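# Set the lying bottle upright inside the crate

## Task

A bottle lies on its side on the tray; get it standing upright inside the crate. The task fails if the crate or the tray ends up tilted or shifted from where it was. The bottle must stay in place without the robot holding it. Anything the robot is still touching at the end must not drop by more than roughly a fingernail's width once released.

## Robot and tools

Robot: two Kinova Gen3 arms, left_arm and right_arm, each ending in a two-finger parallel gripper whose pads open up to 50 mm apart. Arm bases in the scene frame: left_arm at (-0.005, +0.323, 0) m, right_arm at (+0.041, -0.266, 0) m, both yawed only slightly. Scene frame: origin on the table top midway between the arms, +x out across the table, +y toward left_arm, +z up. The names left and right do not refer to image sides.

Gripper axes: fingers point along the gripper's own +z, and close along its x axis. The reported end_effector_position is the point between the pads; fingertips extend 17.5 mm past it. Pure rotation commands pivot about that point.

Tool execute_actions takes {"actions": [...]} with at most one item. An empty list only reads the state. An action item is {"rows": [[18 numbers], ...], "steps": n} with up to 15 rows and n up to 15 control steps of 1/30 s (default 15); row k is used on step k and the last row repeats. A wait item is {"steps": n} with n up to 300, counted from the previous result, so time spent composing the reply is included. Optional "pictures": false drops the camera images. A refused call moves nothing.

Each row is one flat list covering both arms, 18 numbers, every one in [-1, 1]: left dx, dy, dz, rx, ry, rz, left gripper position, force_limit, speed, then the same nine for the right arm. The first six for an arm are an offset, not a pose: they are expressed in that gripper's own axes and measured from the gripper's pose in the most recent result showing it (before any such result in the scene, and for later calls inside one reply, from where the gripper is when the action begins). Every row counts from that same reference, not from the row before. Scale: 1.0 equals 0.6 m for dx, dy, dz, and 180 degrees for the rotation vector rx, ry, rz. Consequently all-zero offsets are not a hold; they pull the arm back to the reference pose. To keep an arm still, send the offset back to where you want it in the first call of a reply and zeros afterward, and repeat its current gripper numbers.

Gripper numbers: position +1 fully open, about -0.65 pads meet, -1 means close until blocked (use this to grasp). force_limit maps -1/0/+1 to roughly 20/102/185 N per pad (actual grip up to ~17% more). speed maps -1/0/+1 to 20/85/150 mm/s of gap change. A 0 is a real command, not 'unchanged'. New force or speed only apply after the position number changes by at least 0.01; open first to regrip more gently.

Tool move takes target (one 18-number row laid out and referenced exactly as above, offsets in gripper axes) and optional speed in m/s from 0.002 to 0.5 (default 0.25; rotation capped at twice that in rad/s). Both grippers follow straight paths that finish together, lasting 0.5 to 10 s; longer paths are cut off at 10 s. Finger numbers are sent at the start. Paths ignore obstacles and the other arm, and grippers can lag, wander or overshoot the speed, especially near full reach. Its result adds a move: line with the ending (done, off_target, moving, held, fault) and limits (paced = the sent pose was clipped; held = a check blocked steps, after which the arm may jump faster), plus each gripper's distance from target.

Tool wait takes seconds (0 to 10) and sends nothing new. zoom_image takes camera (cam_high, cam_low, cam_left_wrist, cam_right_wrist) and region [x0, y0, x1, y1] in image pixels, at most 504x504, origin top-left. read_manual returns only licence text. finished_scene takes the current scene number, ends it irreversibly, and reports success; answering without any tool call also ends things.

Reading results: the state line lists each gripper's position (m) and quat_wxyz in the scene frame; printed positions can be off, more at long reach. object_status: 0 moving, 1 blocked while opening, 2 blocked while closing (a real grasp), 3 reached target or pads met (usually empty). Confirm 2 after closing. Opening in mm is about (250 - position_measured) x 0.202. HELD marks steps where the row was partly not applied; 'pose unreachable' means the clearance check altered a command. 'Hand target' shows where the controller is driving each gripper. Joint torques, MOTOR HOT and OVER-TEMPERATURE FAULT lines report loads and heating; long holding of loads heats motors and can make an arm sag.

Control behaviour: each step the commanded pose is clipped to within 70 mm and 16 degrees of the measured pose, then reached by damped IK favouring position over orientation. Large moves may need several calls; after an action the arm continues only to its last clipped pose. The simulation keeps running while you think.

Cautions: contact torque at a joint's load limit (48 N m for the four larger joints, 30.2 N m for the wrist joints, held weight included) freezes that arm for 10 s. Never let the arms collide or press on each other. Approach contacts slowly and do not aim far beyond the contact point. Avoid drops, slips, slams, and knocking anything off the table; random tugs or pushes on objects may occur. Release the bottle so it stands on its own, and leave the crate and tray undisturbed.

Each tool is called after "Request:" as name(argument=value, ...) on one line, values as JSON.

## Session

Request:
execute_actions(actions=[])

Scene clock: 0.00 s of 6600.00 s.
left_arm: end_effector_position=(+0.0910, +0.5978, +0.1624) position_measured=3 object_status=3 end_effector_quat_wxyz=(-0.163, +0.737, -0.425, +0.500) | right_arm: end_effector_position=(+0.3996, +0.0058, +0.2724) position_measured=3 object_status=3 end_effector_quat_wxyz=(-0.570, +0.700, +0.382, +0.199)
Joint positions: left_arm=[-1.823  0.785 -0.425  2.078  0.771  1.543  2.307] | right_arm=[-0.013  0.679 -0.08   1.898 -1.226  1.404  1.836]
Joint velocities: left_arm=[ 0.     0.003 -0.001 -0.001 -0.    -0.003 -0.   ] | right_arm=[-0.    -0.001 -0.    -0.    -0.001  0.     0.002]
Joint torques (N m, as the joint torque sensors report them, + toward a larger angle): no reading
Hand target (left_arm): +0.091, +0.598, +0.162; -0.163, +0.737, -0.425, +0.500
Hand target (right_arm): +0.400, +0.006, +0.272; -0.570, +0.700, +0.382, +0.199

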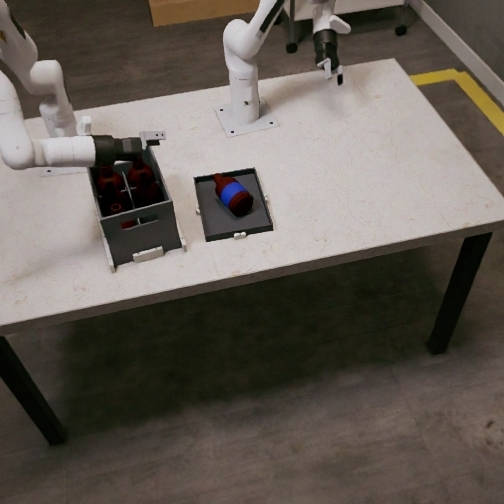

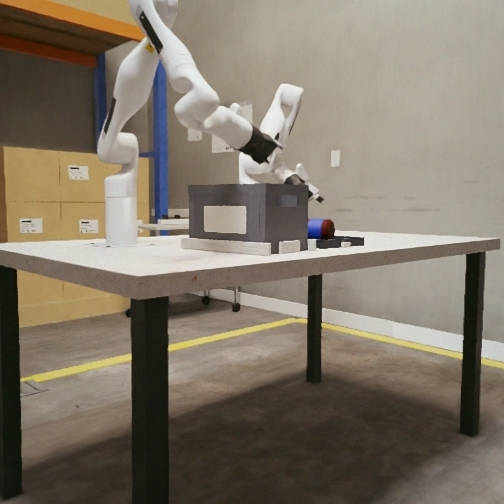

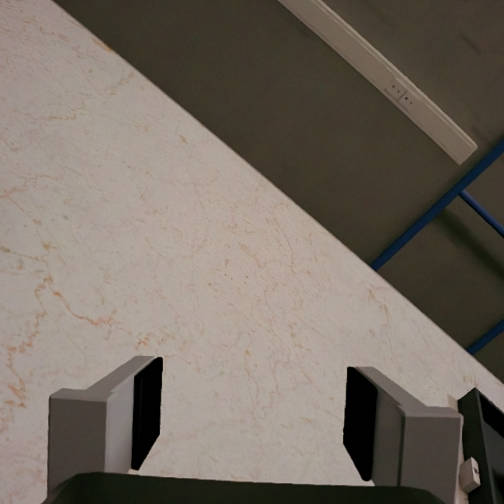

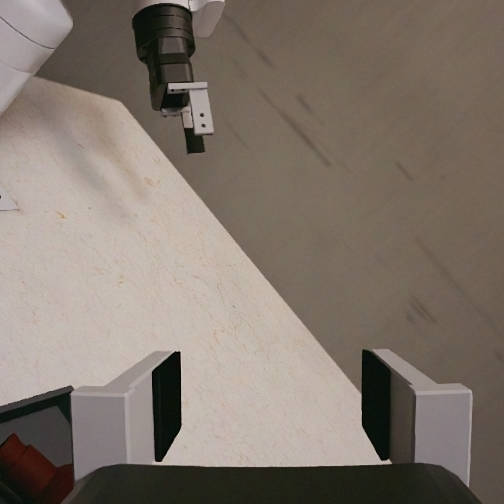

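Request:
zoom_image(camera="cam_high", region=[70, 120, 290, 280])

Request:
zoom_image(camera="cam_low", region=[170, 160, 380, 270])

Request:
zoom_image(camera="cam_high", region=[185, 160, 285, 250])

Region (70, 120, 290, 280) of cam_high's 504x504 image, scaled by 2.291, with more detail than that image has; it fills the top 367 rows of this view, and the rest is white.

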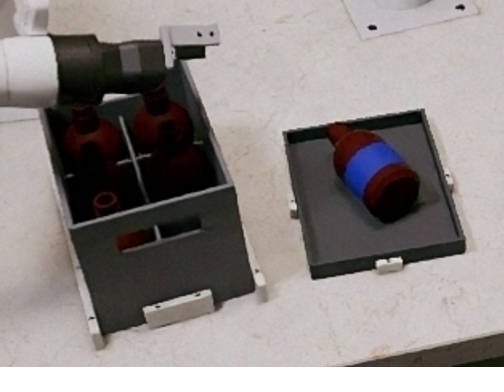

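Region (170, 160, 380, 270) of cam_low's 504x504 image, scaled by 2.400, with more detail than that image has; it fills the top 264 rows of this view, and the rest is white.

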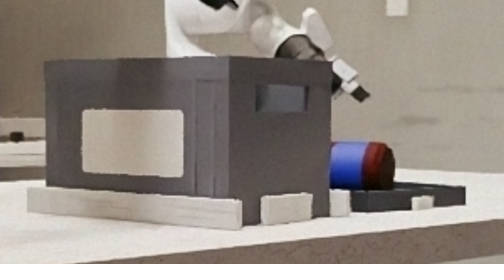

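Region (185, 160, 285, 250) of cam_high's 504x504 image, scaled by 5.040, with more detail than that image has; it fills the top 454 rows of this view, and the rest is white.

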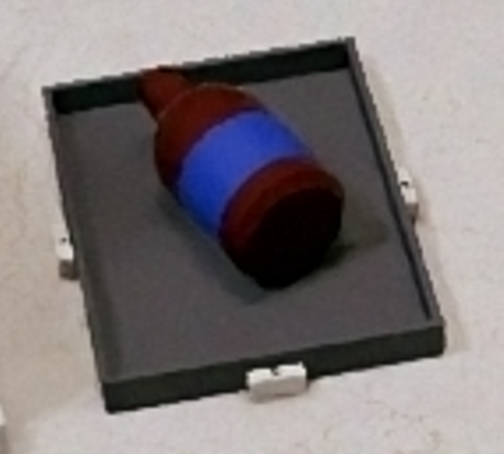

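Request:
move(target=[0,0,0,0,0,0,1,0,0,-0.192,-0.23,0.2395,-0.3524,-0.2841,-0.4026,1,0,0], speed=0.35)

Scene clock: 88.67 s of 6600.00 s.
left_arm: end_effector_position=(+0.0910, +0.5978, +0.1624) position_measured=3 object_status=3 end_effector_quat_wxyz=(-0.163, +0.737, -0.425, +0.500) | right_arm: end_effector_position=(+0.1993, +0.1139, +0.2392) position_measured=3 object_status=3 end_effector_quat_wxyz=(+0.255, +0.546, +0.722, +0.339)
Joint positions: left_arm=[-1.823  0.785 -0.425  2.078  0.771  1.543  2.307] | right_arm=[ 0.303 -0.92  -1.501  2.091 -0.352  0.569  0.76 ]
Joint velocities: left_arm=[-0. -0.  0.  0.  0.  0. -0.] | right_arm=[ 0.01  -0.011 -0.001 -0.002  0.006 -0.001 -0.005]
Joint torques (N m, as the joint torque sensors report them, + toward a larger angle): left_arm=[  0.18 -15.56   0.1   -1.42  -0.1    3.07   0.05] | right_arm=[-0.61 11.13  8.53 -6.99  1.04 -1.92 -0.07]
Hand target (left_arm): +0.091, +0.598, +0.162; -0.163, +0.737, -0.425, +0.500
Hand target (right_arm): +0.200, +0.114, +0.239; +0.256, +0.546, +0.722, +0.339
Off the commanded pose (left_arm): 0.000 m, 0 deg.
Off the commanded pose (right_arm): 0.001 m, 0 deg.
After step 90, 81.87 s passed at rest.
move: done; limits=paced
camera_calibration (this result's frames):
cam_left_wrist: T_world_to_cam=[[0.16096, -0.752324, 0.638827, 0.33031], [-0.430147, -0.636033, -0.640653, 0.558965], [0.888294, -0.17167, -0.425986, 0.256307], [0, 0, 0, 1]] pos_world=[-0.0404061, 0.64802, 0.256275]
cam_right_wrist: T_world_to_cam=[[-0.23392, 0.972226, -0.00754937, -0.0570893], [0.639457, 0.159695, 0.752059, -0.286416], [0.732377, 0.171094, -0.659053, 0.160686], [0, 0, 0, 1]] pos_world=[0.0521137, 0.0737505, 0.320871]

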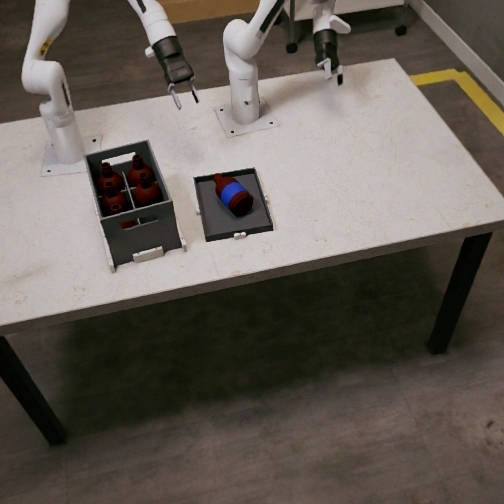

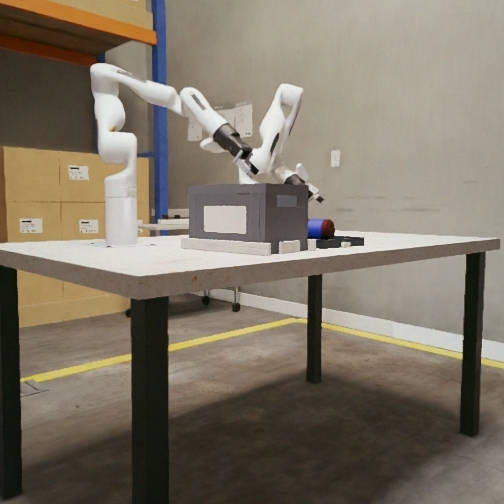

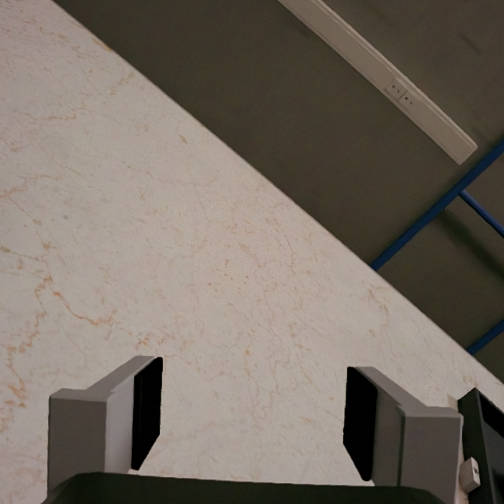

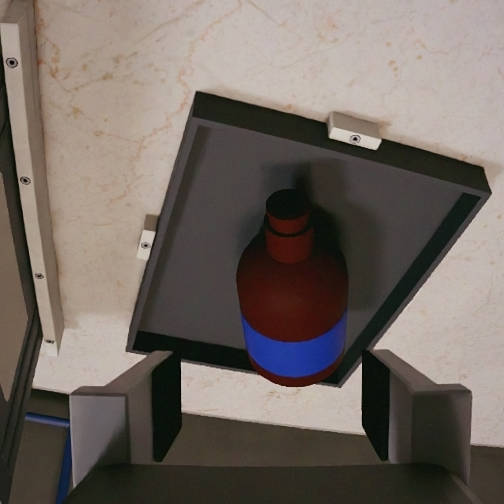

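Request:
move(target=[0,0,0,0,0,0,1,0,0,0.015,-0.0905,0.29,0,0.004,-0.004,1,0,0])

Scene clock: 99.57 s of 6600.00 s.
left_arm: end_effector_position=(+0.0910, +0.5978, +0.1624) position_measured=3 object_status=3 end_effector_quat_wxyz=(-0.163, +0.737, -0.425, +0.500) | right_arm: end_effector_position=(+0.2924, +0.1504, +0.0874) position_measured=3 object_status=3 end_effector_quat_wxyz=(+0.253, +0.539, +0.727, +0.342)
Joint positions: left_arm=[-1.823  0.785 -0.425  2.078  0.771  1.543  2.307] | right_arm=[ 0.837 -1.002 -2.086  2.167 -0.527 -0.014  0.816]
Joint velocities: left_arm=[-0.    -0.001  0.001  0.001  0.     0.    -0.   ] | right_arm=[ 0.003 -0.001 -0.001 -0.     0.     0.    -0.002]
Joint torques (N m, as the joint torque sensors report them, + toward a larger angle): left_arm=[  0.2  -15.78   0.01  -1.46  -0.08   3.03   0.02] | right_arm=[ 0.6  15.46  8.16 -3.08 -0.02 -2.01 -0.43]
Hand target (left_arm): +0.091, +0.598, +0.162; -0.163, +0.737, -0.425, +0.500
Hand target (right_arm): +0.293, +0.150, +0.087; +0.253, +0.539, +0.727, +0.342
Off the commanded pose (left_arm): 0.000 m, 0 deg.
Off the commanded pose (right_arm): 0.001 m, 0 deg.
After step 90, 6.53 s passed at rest.
move: done
camera_calibration (this result's frames):
cam_left_wrist: T_world_to_cam=[[0.160961, -0.752325, 0.638826, 0.330311], [-0.430147, -0.636032, -0.640653, 0.558964], [0.888293, -0.171669, -0.425987, 0.256307], [0, 0, 0, 1]] pos_world=[-0.0404064, 0.648021, 0.256275]
cam_right_wrist: T_world_to_cam=[[-0.251354, 0.967849, -0.00947095, -0.0659948], [0.634045, 0.172041, 0.753916, -0.238065], [0.731306, 0.183495, -0.656903, -0.015569], [0, 0, 0, 1]] pos_world=[0.145741, 0.107687, 0.168628]

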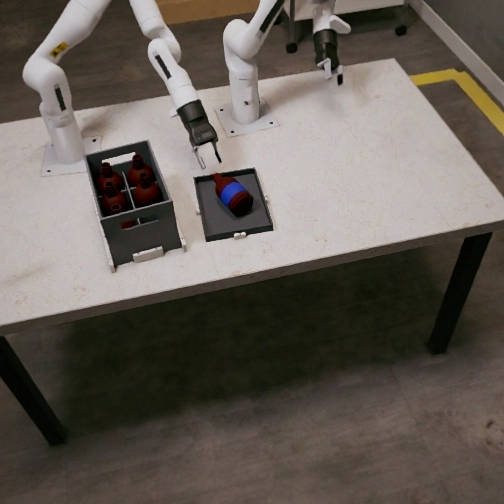

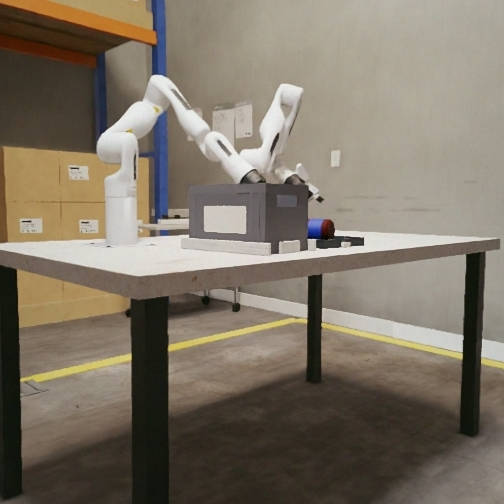

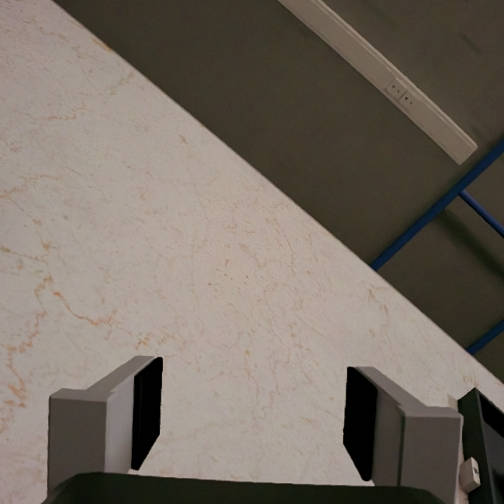

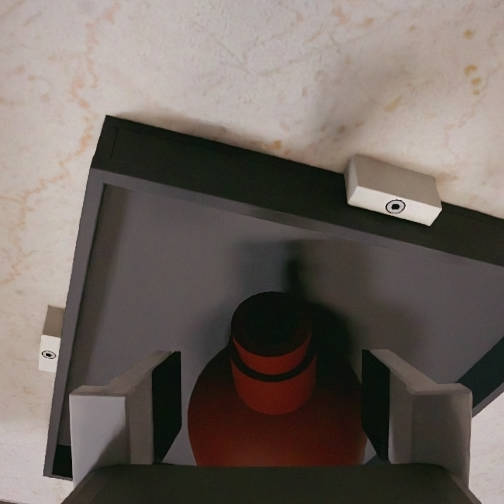

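Request:
move(target=[0,0,0,0,0,0,1,0,0,0,-0.0125,0.09,0,0,0,1,0,0], speed=0.1)

Request:
move(target=[0,0,0,0,0,0,1,0,0,0,0,0,0,0,0,-1,0.6,-0.3])

Request:
zoom_image(camera="cam_high", region=[175, 130, 285, 240])

Scene clock: 119.10 s of 6600.00 s.
left_arm: end_effector_position=(+0.0910, +0.5978, +0.1624) position_measured=3 object_status=3 end_effector_quat_wxyz=(-0.163, +0.737, -0.425, +0.500) | right_arm: end_effector_position=(+0.3277, +0.1614, +0.0475) position_measured=3 object_status=3 end_effector_quat_wxyz=(+0.253, +0.539, +0.727, +0.342)
Joint positions: left_arm=[-1.823  0.785 -0.425  2.078  0.771  1.543  2.307] | right_arm=[ 1.009 -1.056 -2.226  2.126 -0.514 -0.142  0.807]
Joint velocities: left_arm=[ 0.     0.001  0.001 -0.     0.001  0.001 -0.   ] | right_arm=[ 0.004  0.    -0.001 -0.     0.002 -0.     0.001]
Joint torques (N m, as the joint torque sensors report them, + toward a larger angle): left_arm=[  0.23 -15.63   0.03  -1.43  -0.09   2.85   0.03] | right_arm=[-0.2  16.9   8.41 -2.22 -0.27 -1.95 -0.24]
Hand target (left_arm): +0.091, +0.598, +0.162; -0.163, +0.737, -0.425, +0.500
Hand target (right_arm): +0.328, +0.161, +0.047; +0.254, +0.539, +0.727, +0.342
Off the commanded pose (left_arm): 0.000 m, 0 deg.
Off the commanded pose (right_arm): 0.000 m, 0 deg.
After step 90, 15.57 s passed at rest.
move: done
camera_calibration (this result's frames):
cam_left_wrist: T_world_to_cam=[[0.160962, -0.752326, 0.638825, 0.330313], [-0.430147, -0.636031, -0.640654, 0.558964], [0.888293, -0.171668, -0.425988, 0.256307], [0, 0, 0, 1]] pos_world=[-0.0404068, 0.648021, 0.256274]
cam_right_wrist: T_world_to_cam=[[-0.251776, 0.967736, -0.00978406, -0.067958], [0.633286, 0.17239, 0.754474, -0.232064], [0.731818, 0.183762, -0.656257, -0.0697747], [0, 0, 0, 1]] pos_world=[0.180915, 0.118593, 0.128631]

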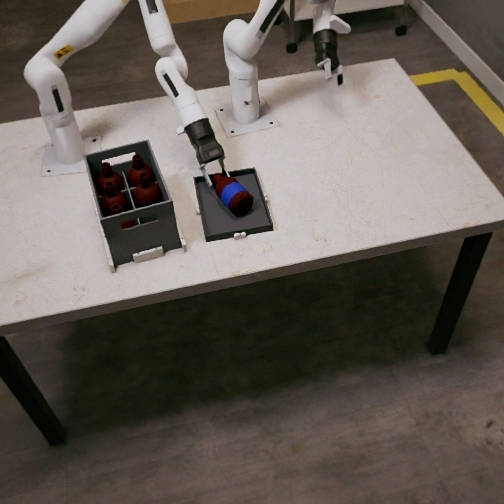

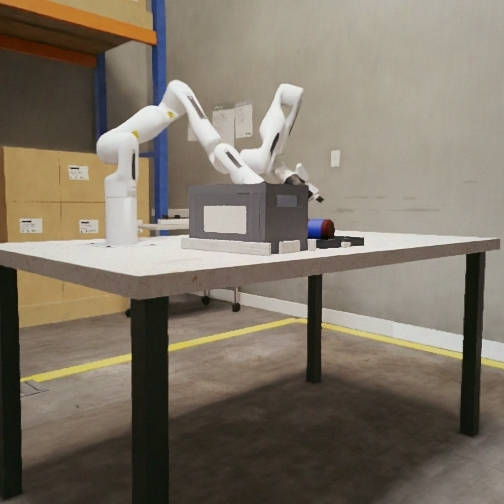

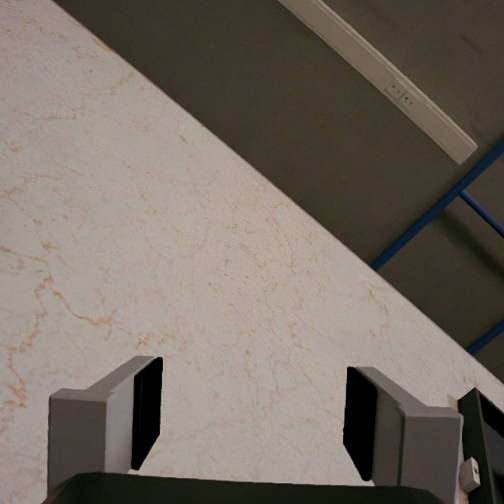

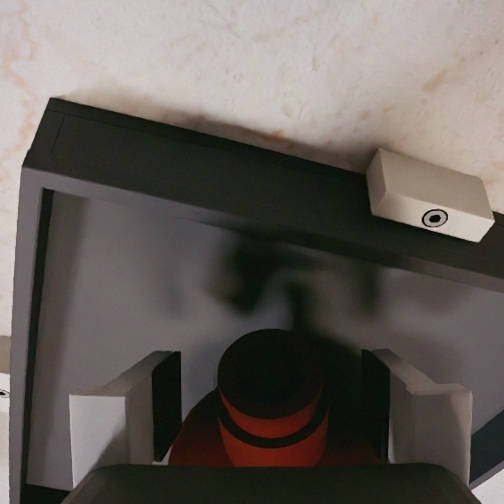

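Scene clock: 119.67 s of 6600.00 s.
left_arm: end_effector_position=(+0.0910, +0.5978, +0.1624) position_measured=3 object_status=3 end_effector_quat_wxyz=(-0.163, +0.737, -0.425, +0.500) | right_arm: end_effector_position=(+0.3276, +0.1615, +0.0475) position_measured=115 object_status=2 end_effector_quat_wxyz=(+0.253, +0.539, +0.727, +0.342)
Joint positions: left_arm=[-1.823  0.785 -0.425  2.078  0.771  1.543  2.307] | right_arm=[ 1.009 -1.056 -2.226  2.126 -0.514 -0.142  0.807]
Joint velocities: left_arm=[ 0.     0.001 -0.     0.002  0.001 -0.002  0.   ] | right_arm=[ 0.    -0.001  0.002 -0.    -0.001  0.     0.001]
Joint torques (N m, as the joint torque sensors report them, + toward a larger angle): left_arm=[  0.16 -15.61   0.11  -1.42  -0.08   3.03   0.01] | right_arm=[ 0.3  17.14  8.01 -2.18 -0.15 -1.89 -0.25]
Hand target (left_arm): +0.091, +0.598, +0.162; -0.163, +0.737, -0.425, +0.500
Hand target (right_arm): +0.328, +0.161, +0.048; +0.253, +0.539, +0.727, +0.342
Off the commanded pose (left_arm): 0.000 m, 0 deg.
Off the commanded pose (right_arm): 0.000 m, 0 deg.
move: done
camera_calibration (this result's frames):
cam_left_wrist: T_world_to_cam=[[0.160963, -0.752327, 0.638823, 0.330314], [-0.430148, -0.636031, -0.640654, 0.558964], [0.888293, -0.171667, -0.425989, 0.256307], [0, 0, 0, 1]] pos_world=[-0.040407, 0.648022, 0.256274]
cam_right_wrist: T_world_to_cam=[[-0.252017, 0.967675, -0.00965711, -0.0680197], [0.633228, 0.172445, 0.75451, -0.232062], [0.731785, 0.184034, -0.656218, -0.0697926], [0, 0, 0, 1]] pos_world=[0.180879, 0.118683, 0.128637]

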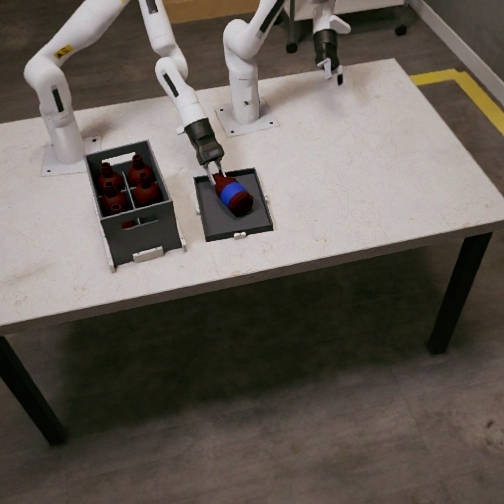

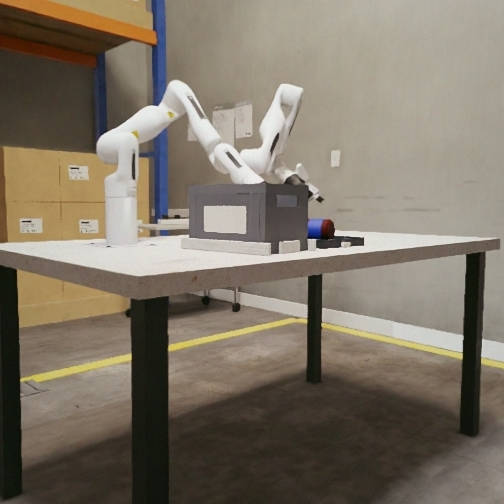

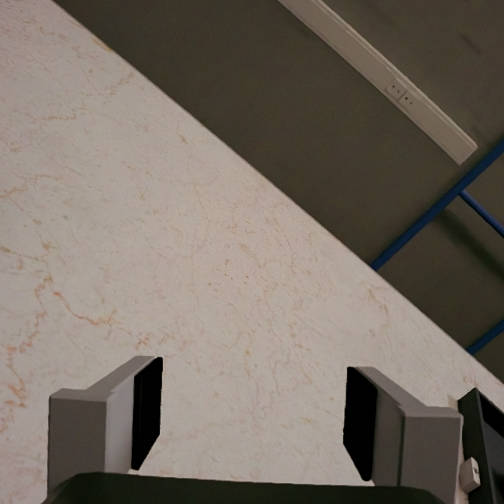

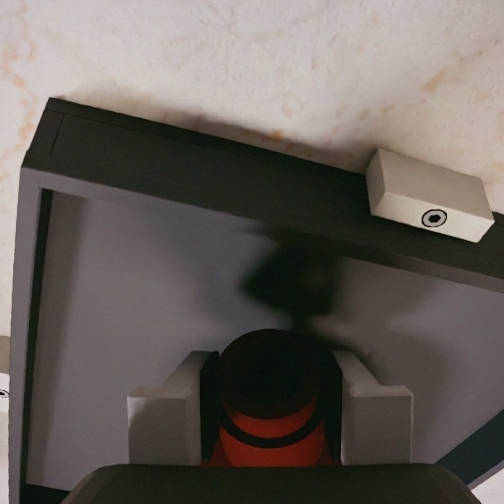

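Region (175, 130, 285, 240) of cam_high's 504x504 image, scaled by 4.582, with more detail than that image has.

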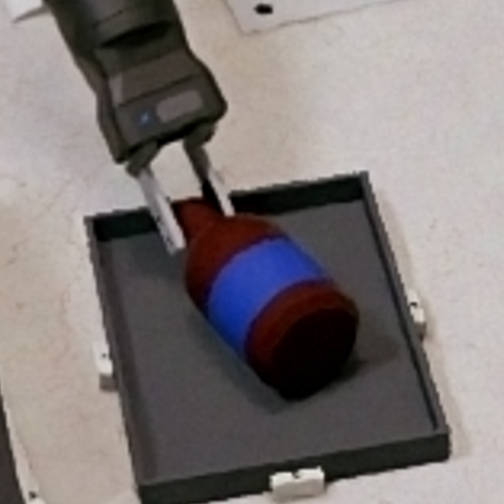

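Request:
move(target=[0,0,0,0,0,0,1,0,0,0,0.141,-0.247,0.1667,0,0,-1,0.6,-0.3], speed=0.15)

Scene clock: 126.47 s of 6600.00 s.
left_arm: end_effector_position=(+0.0910, +0.5978, +0.1624) position_measured=3 object_status=3 end_effector_quat_wxyz=(-0.163, +0.737, -0.425, +0.500) | right_arm: end_effector_position=(+0.2691, +0.1439, +0.2066) position_measured=115 object_status=2 end_effector_quat_wxyz=(+0.105, +0.586, +0.791, +0.141)
Joint positions: left_arm=[-1.823  0.785 -0.425  2.078  0.771  1.543  2.307] | right_arm=[ 1.115 -0.539 -2.102  1.74  -0.308  0.845  1.033]
Joint velocities: left_arm=[ 0.    -0.    -0.001 -0.001  0.    -0.    -0.   ] | right_arm=[ 0.004  0.001  0.003 -0.001 -0.002  0.     0.001]
Joint torques (N m, as the joint torque sensors report them, + toward a larger angle): left_arm=[  0.16 -15.58   0.13  -1.29  -0.15   3.09   0.01] | right_arm=[-0.18 15.84  5.8  -9.97  0.71 -1.28 -0.44]
Hand target (left_arm): +0.091, +0.598, +0.162; -0.163, +0.737, -0.425, +0.500
Hand target (right_arm): +0.269, +0.144, +0.207; +0.105, +0.586, +0.791, +0.141
Off the commanded pose (left_arm): 0.000 m, 0 deg.
Off the commanded pose (right_arm): 0.001 m, 0 deg.
After step 90, 1.70 s passed at rest.
move: done
camera_calibration (this result's frames):
cam_left_wrist: T_world_to_cam=[[0.160963, -0.752328, 0.638822, 0.330315], [-0.430148, -0.63603, -0.640655, 0.558964], [0.888292, -0.171666, -0.42599, 0.256307], [0, 0, 0, 1]] pos_world=[-0.0404073, 0.648022, 0.256274]
cam_right_wrist: T_world_to_cam=[[-0.262285, 0.964515, -0.030296, -0.0566899], [0.910505, 0.257754, 0.323333, -0.30978], [0.319668, 0.0572208, -0.9458, 0.269649], [0, 0, 0, 1]] pos_world=[0.180989, 0.119096, 0.353479]

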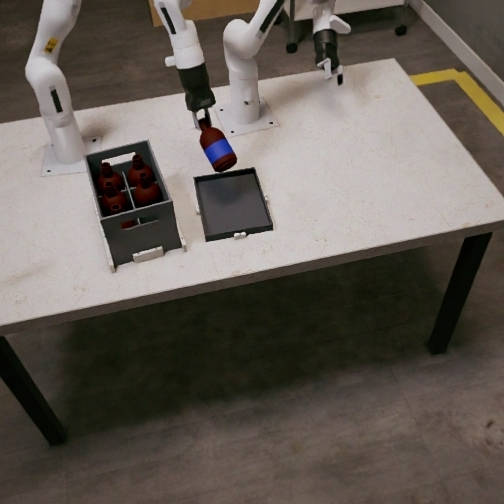

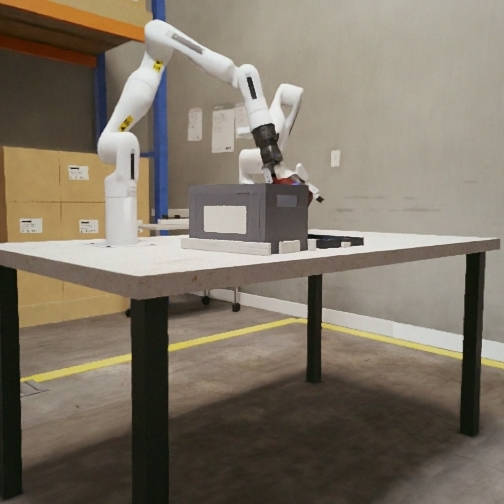

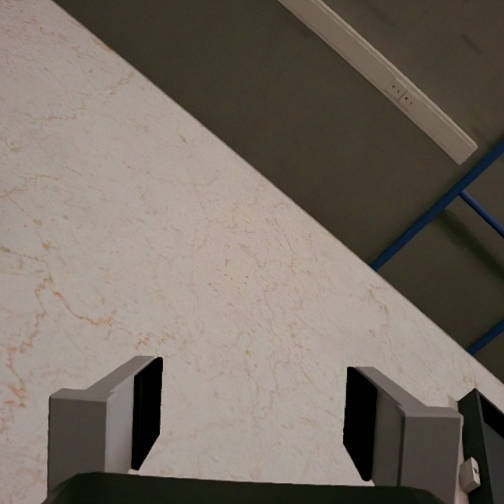

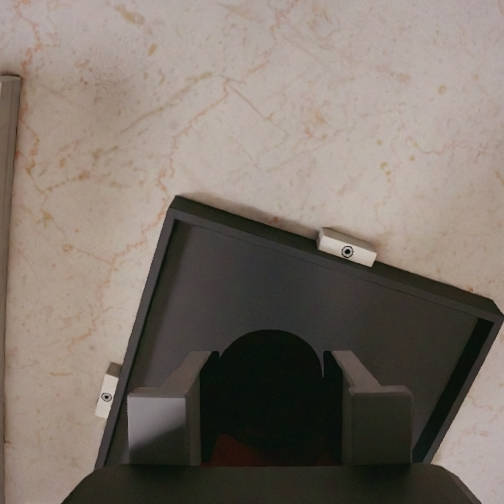

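Request:
move(target=[0,0,0,0,0,0,1,0,0,0,-0.183,-0.011,0.3333,0,0,-1,0.6,-0.3], speed=0.25)

Request:
zoom_image(camera="cam_high", region=[70, 70, 260, 260])

Scene clock: 135.13 s of 6600.00 s.
left_arm: end_effector_position=(+0.0910, +0.5978, +0.1624) position_measured=3 object_status=3 end_effector_quat_wxyz=(-0.163, +0.737, -0.425, +0.500) | right_arm: end_effector_position=(+0.1684, +0.1135, +0.1757) position_measured=115 object_status=2 end_effector_quat_wxyz=(-0.199, +0.560, +0.756, -0.274)
Joint positions: left_arm=[-1.823  0.785 -0.425  2.078  0.771  1.543  2.307] | right_arm=[ 1.816 -0.879 -2.549  1.315 -0.67   1.768  1.331]
Joint velocities: left_arm=[0.    0.001 0.001 0.    0.    0.001 0.   ] | right_arm=[ 0.007 -0.006  0.003 -0.001 -0.001  0.001 -0.   ]
Joint torques (N m, as the joint torque sensors report them, + toward a larger angle): left_arm=[  0.28 -15.63  -0.01  -1.41  -0.07   3.05  -0.1 ] | right_arm=[-0.22 23.5   3.08 -6.22 -0.6   2.68 -0.38]
Hand target (left_arm): +0.091, +0.598, +0.162; -0.163, +0.737, -0.425, +0.500
Hand target (right_arm): +0.169, +0.113, +0.176; -0.199, +0.560, +0.756, -0.274
Off the commanded pose (left_arm): 0.000 m, 0 deg.
Off the commanded pose (right_arm): 0.001 m, 0 deg.
After step 90, 3.23 s passed at rest.
move: done
camera_calibration (this result's frames):
cam_left_wrist: T_world_to_cam=[[0.160964, -0.752328, 0.638821, 0.330317], [-0.430149, -0.636029, -0.640655, 0.558963], [0.888292, -0.171665, -0.425991, 0.256307], [0, 0, 0, 1]] pos_world=[-0.0404076, 0.648023, 0.256274]
cam_right_wrist: T_world_to_cam=[[-0.303223, 0.951842, -0.0453065, -0.0437329], [0.72792, 0.200682, -0.655637, 0.00896139], [-0.614971, -0.231783, -0.753716, 0.430808], [0, 0, 0, 1]] pos_world=[0.24515, 0.139683, 0.328601]

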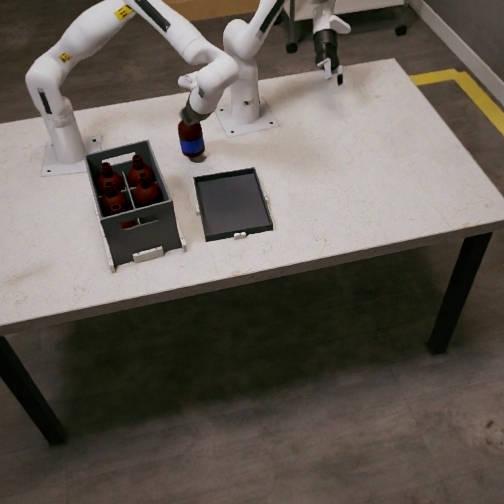

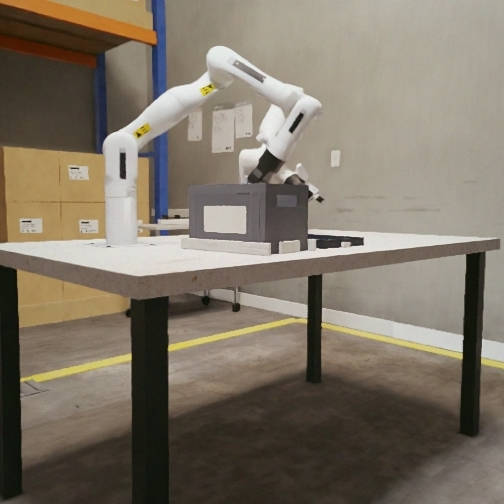

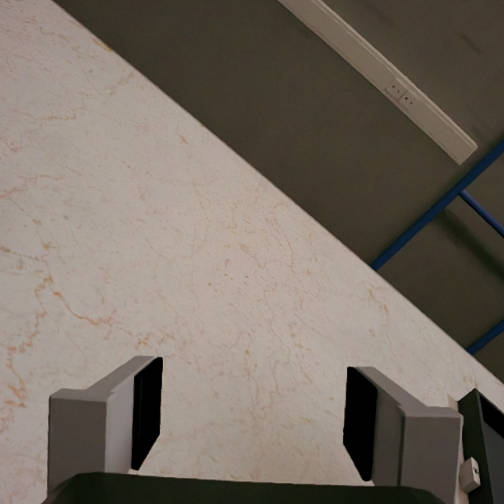

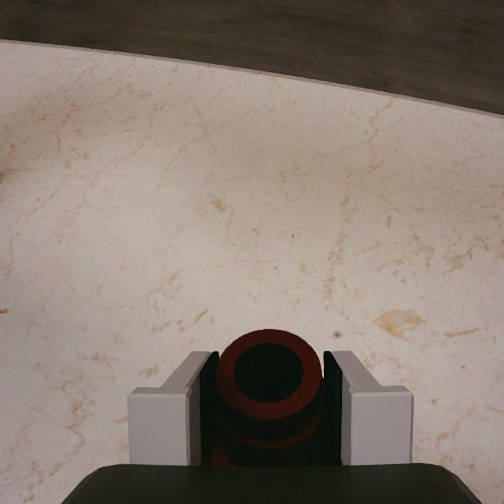

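Region (70, 70, 260, 260) of cam_high's 504x504 image, scaled by 2.653, with more detail than that image has.

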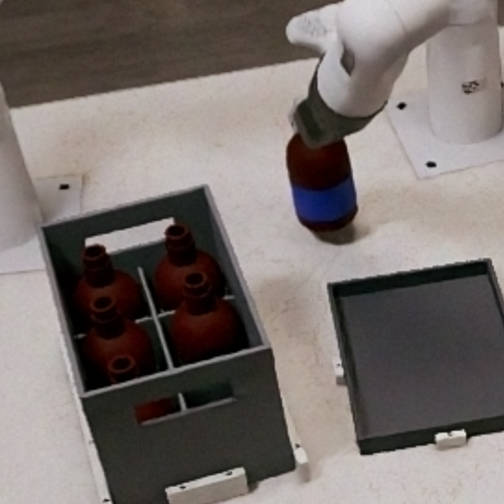

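Request:
move(target=[0,0,0,0,0,0,1,0,0,0,0.0297,0.036,0,0,0,-1,0.6,-0.3], speed=0.04)

Scene clock: 139.77 s of 6600.00 s.
left_arm: end_effector_position=(+0.0910, +0.5978, +0.1624) position_measured=3 object_status=3 end_effector_quat_wxyz=(-0.163, +0.737, -0.425, +0.500) | right_arm: end_effector_position=(+0.1683, +0.1135, +0.1495) position_measured=115 object_status=2 end_effector_quat_wxyz=(-0.200, +0.559, +0.756, -0.273)
Joint positions: left_arm=[-1.823  0.785 -0.425  2.078  0.771  1.543  2.307] | right_arm=[ 1.818 -0.915 -2.557  1.34  -0.684  1.718  1.358]
Joint velocities: left_arm=[ 0.    -0.001  0.001 -0.002  0.    -0.001 -0.   ] | right_arm=[-0.002 -0.     0.003  0.    -0.001  0.001  0.   ]
Joint torques (N m, as the joint torque sensors report them, + toward a larger angle): left_arm=[  0.29 -15.72   0.08  -1.47  -0.14   2.96   0.02] | right_arm=[ 0.28 20.94  2.76 -5.41 -0.41  0.66 -0.24]
Hand target (left_arm): +0.091, +0.598, +0.162; -0.163, +0.737, -0.425, +0.500
Hand target (right_arm): +0.168, +0.113, +0.148; -0.199, +0.560, +0.756, -0.274
Off the commanded pose (left_arm): 0.000 m, 0 deg.
Off the commanded pose (right_arm): 0.002 m, 0 deg.
After step 90, 0.70 s passed at rest.
move: done
camera_calibration (this result's frames):
cam_left_wrist: T_world_to_cam=[[0.160966, -0.752329, 0.63882, 0.330319], [-0.430149, -0.636028, -0.640656, 0.558963], [0.888292, -0.171664, -0.425992, 0.256307], [0, 0, 0, 1]] pos_world=[-0.0404079, 0.648024, 0.256274]
cam_right_wrist: T_world_to_cam=[[-0.30325, 0.951919, -0.0434717, -0.0453343], [0.727353, 0.201755, -0.655937, -0.00809915], [-0.615628, -0.230532, -0.753563, 0.410917], [0, 0, 0, 1]] pos_world=[0.245116, 0.139518, 0.302369]

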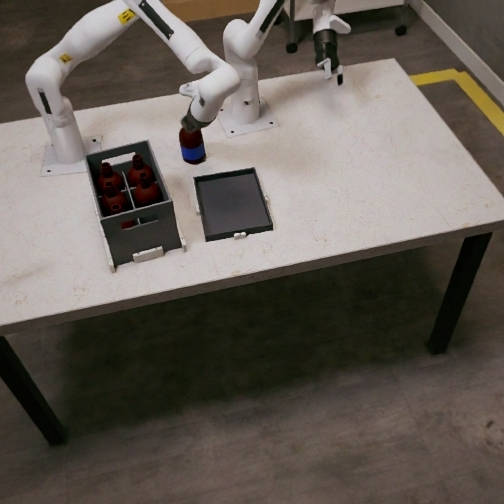

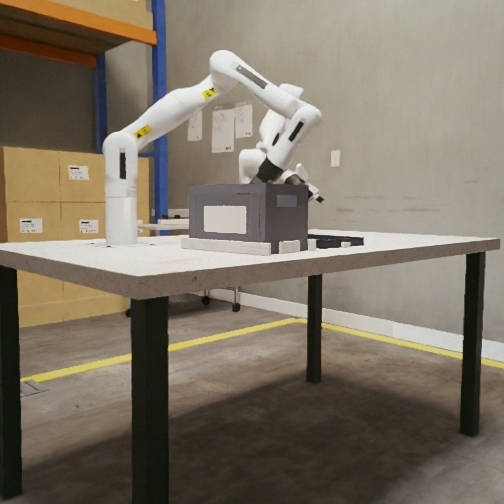

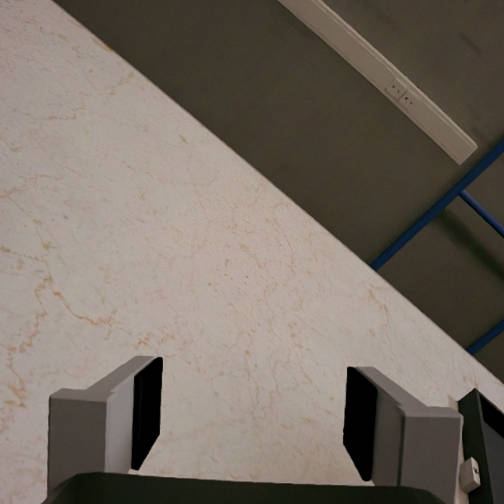

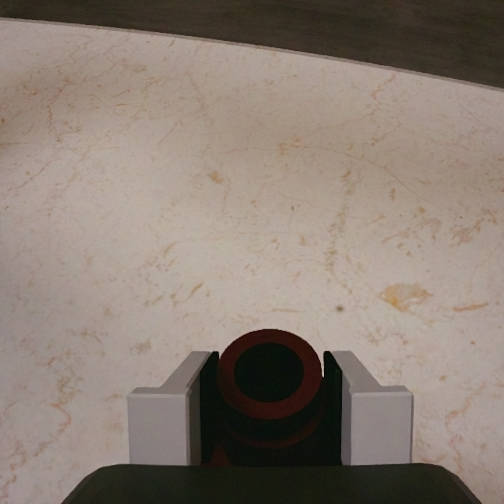

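Contact. Release, rotate to vertical.

Request:
move(target=[0,0,0,0,0,0,1,0,0,0,0,0,0,0,0,0.8,0.6,-0.3])

Request:
move(target=[0,0,0,0,0,0,1,0,0,0,-0.002,-0.0026,-0.22,0,0,0.8,0.6,-0.3], speed=0.25)

Request:
zoom_image(camera="cam_high", region=[140, 80, 240, 180])

Scene clock: 152.13 s of 6600.00 s.
left_arm: end_effector_position=(+0.0910, +0.5978, +0.1624) position_measured=3 object_status=3 end_effector_quat_wxyz=(-0.163, +0.737, -0.425, +0.500) | right_arm: end_effector_position=(+0.1683, +0.1135, +0.1495) position_measured=32 object_status=3 end_effector_quat_wxyz=(-0.200, +0.559, +0.756, -0.273)
Joint positions: left_arm=[-1.823  0.785 -0.425  2.078  0.771  1.543  2.307] | right_arm=[ 1.818 -0.915 -2.557  1.34  -0.684  1.718  1.358]
Joint velocities: left_arm=[-0.     0.001 -0.     0.     0.    -0.001 -0.   ] | right_arm=[-0.001  0.     0.     0.    -0.     0.     0.   ]
Joint torques (N m, as the joint torque sensors report them, + toward a larger angle): left_arm=[  0.18 -15.58   0.22  -1.42  -0.07   3.1   -0.11] | right_arm=[ 0.21 23.3   2.99 -5.7  -0.48  2.1  -0.39]
Hand target (left_arm): +0.091, +0.598, +0.162; -0.163, +0.737, -0.425, +0.500
Hand target (right_arm): +0.168, +0.114, +0.150; -0.200, +0.559, +0.756, -0.273
Off the commanded pose (left_arm): 0.000 m, 0 deg.
Off the commanded pose (right_arm): 0.000 m, 0 deg.
After step 90, 8.67 s passed at rest.
move: done
camera_calibration (this result's frames):
cam_left_wrist: T_world_to_cam=[[0.160966, -0.75233, 0.638818, 0.33032], [-0.430149, -0.636027, -0.640656, 0.558963], [0.888291, -0.171663, -0.425993, 0.256307], [0, 0, 0, 1]] pos_world=[-0.0404082, 0.648024, 0.256274]
cam_right_wrist: T_world_to_cam=[[-0.30325, 0.951919, -0.04347, -0.045335], [0.727354, 0.201758, -0.655934, -0.00810069], [-0.615625, -0.23053, -0.753566, 0.410918], [0, 0, 0, 1]] pos_world=[0.245116, 0.139519, 0.302369]

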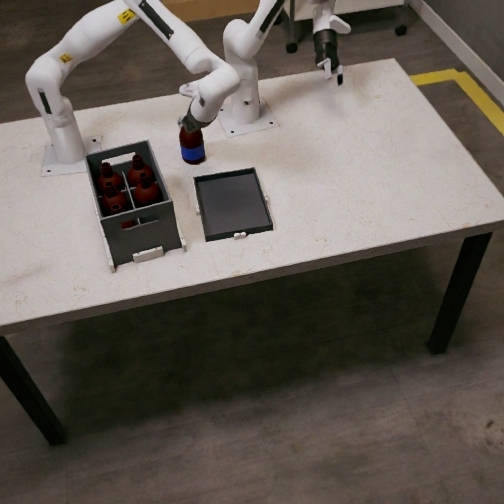

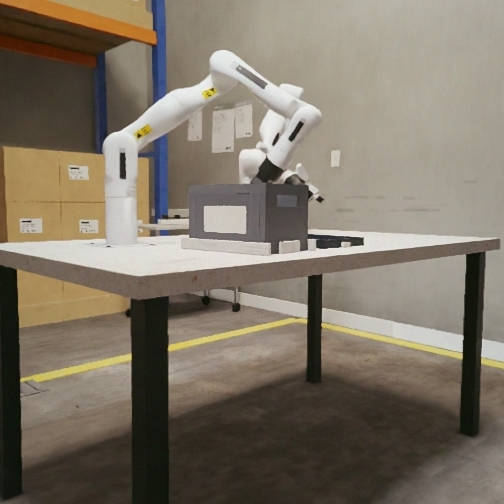

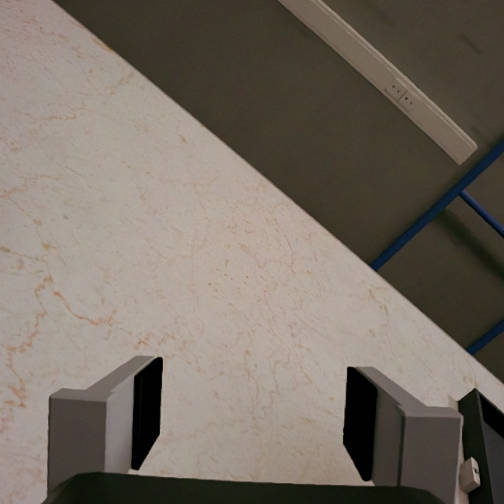

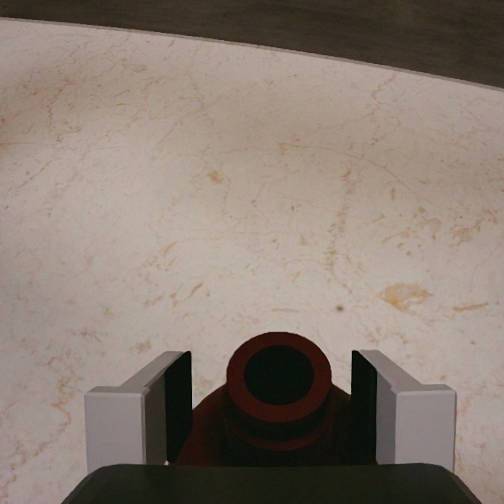

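Scene clock: 154.07 s of 6600.00 s.
left_arm: end_effector_position=(+0.0910, +0.5979, +0.1624) position_measured=3 object_status=3 end_effector_quat_wxyz=(-0.163, +0.737, -0.425, +0.500) | right_arm: end_effector_position=(+0.1682, +0.1131, +0.1508) position_measured=32 object_status=3 end_effector_quat_wxyz=(-0.000, +0.595, +0.804, -0.001)
Joint positions: left_arm=[-1.823  0.785 -0.425  2.078  0.771  1.543  2.307] | right_arm=[ 1.242 -0.563 -2.268  1.795 -0.501  1.023  1.149]
Joint velocities: left_arm=[ 0.     0.001  0.     0.    -0.001 -0.001 -0.   ] | right_arm=[-0.003  0.001 -0.001 -0.     0.002 -0.    -0.   ]
Joint torques (N m, as the joint torque sensors report them, + toward a larger angle): left_arm=[  0.27 -15.57   0.    -1.24  -0.11   3.1    0.05] | right_arm=[ 0.47 16.48  4.33 -7.6   0.04 -0.15 -0.23]
Hand target (left_arm): +0.091, +0.598, +0.162; -0.163, +0.737, -0.425, +0.500
Hand target (right_arm): +0.168, +0.113, +0.151; -0.001, +0.595, +0.804, -0.001
Off the commanded pose (left_arm): 0.000 m, 0 deg.
Off the commanded pose (right_arm): 0.001 m, 0 deg.
move: done
camera_calibration (this result's frames):
cam_left_wrist: T_world_to_cam=[[0.160967, -0.752331, 0.638817, 0.330321], [-0.430149, -0.636027, -0.640657, 0.558963], [0.888291, -0.171662, -0.425994, 0.256307], [0, 0, 0, 1]] pos_world=[-0.0404084, 0.648025, 0.256274]
cam_right_wrist: T_world_to_cam=[[-0.274374, 0.960877, -0.0378733, -0.0515618], [0.961506, 0.273514, -0.0263746, -0.149621], [-0.0149838, -0.043652, -0.998934, 0.326585], [0, 0, 0, 1]] pos_world=[0.134608, 0.104724, 0.320338]

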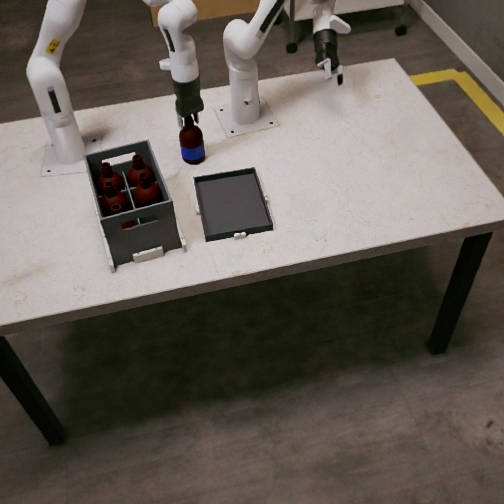

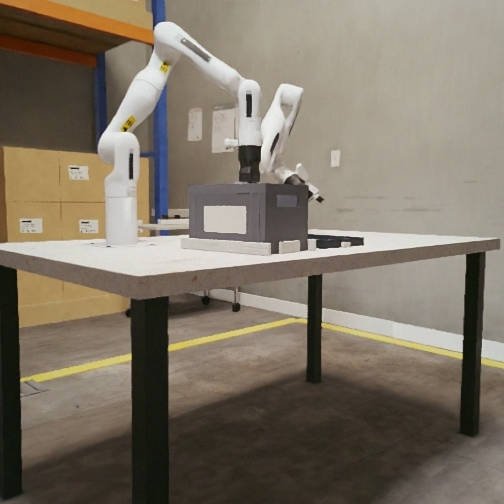

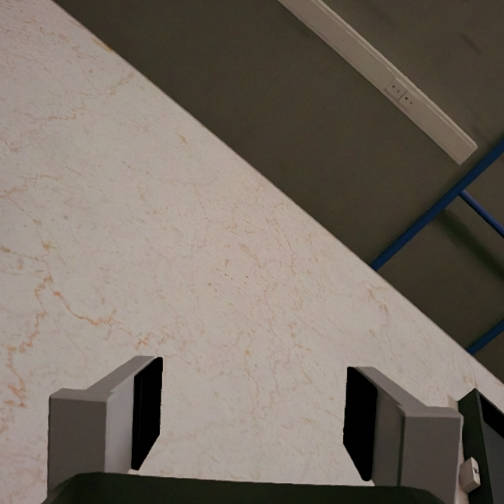

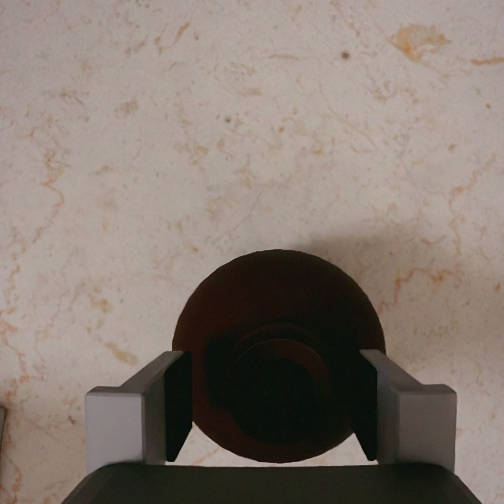

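Region (140, 80, 240, 180) of cam_high's 504x504 image, scaled by 5.040, with more detail than that image has.

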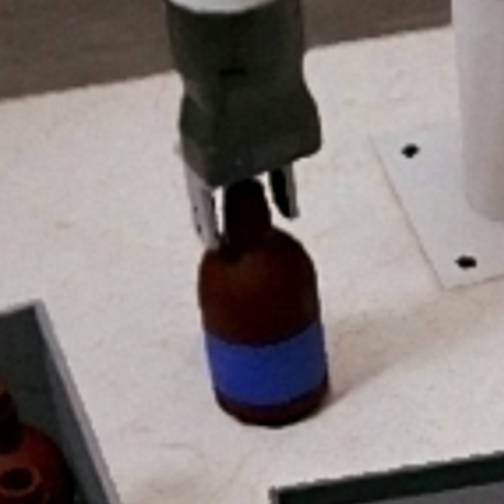

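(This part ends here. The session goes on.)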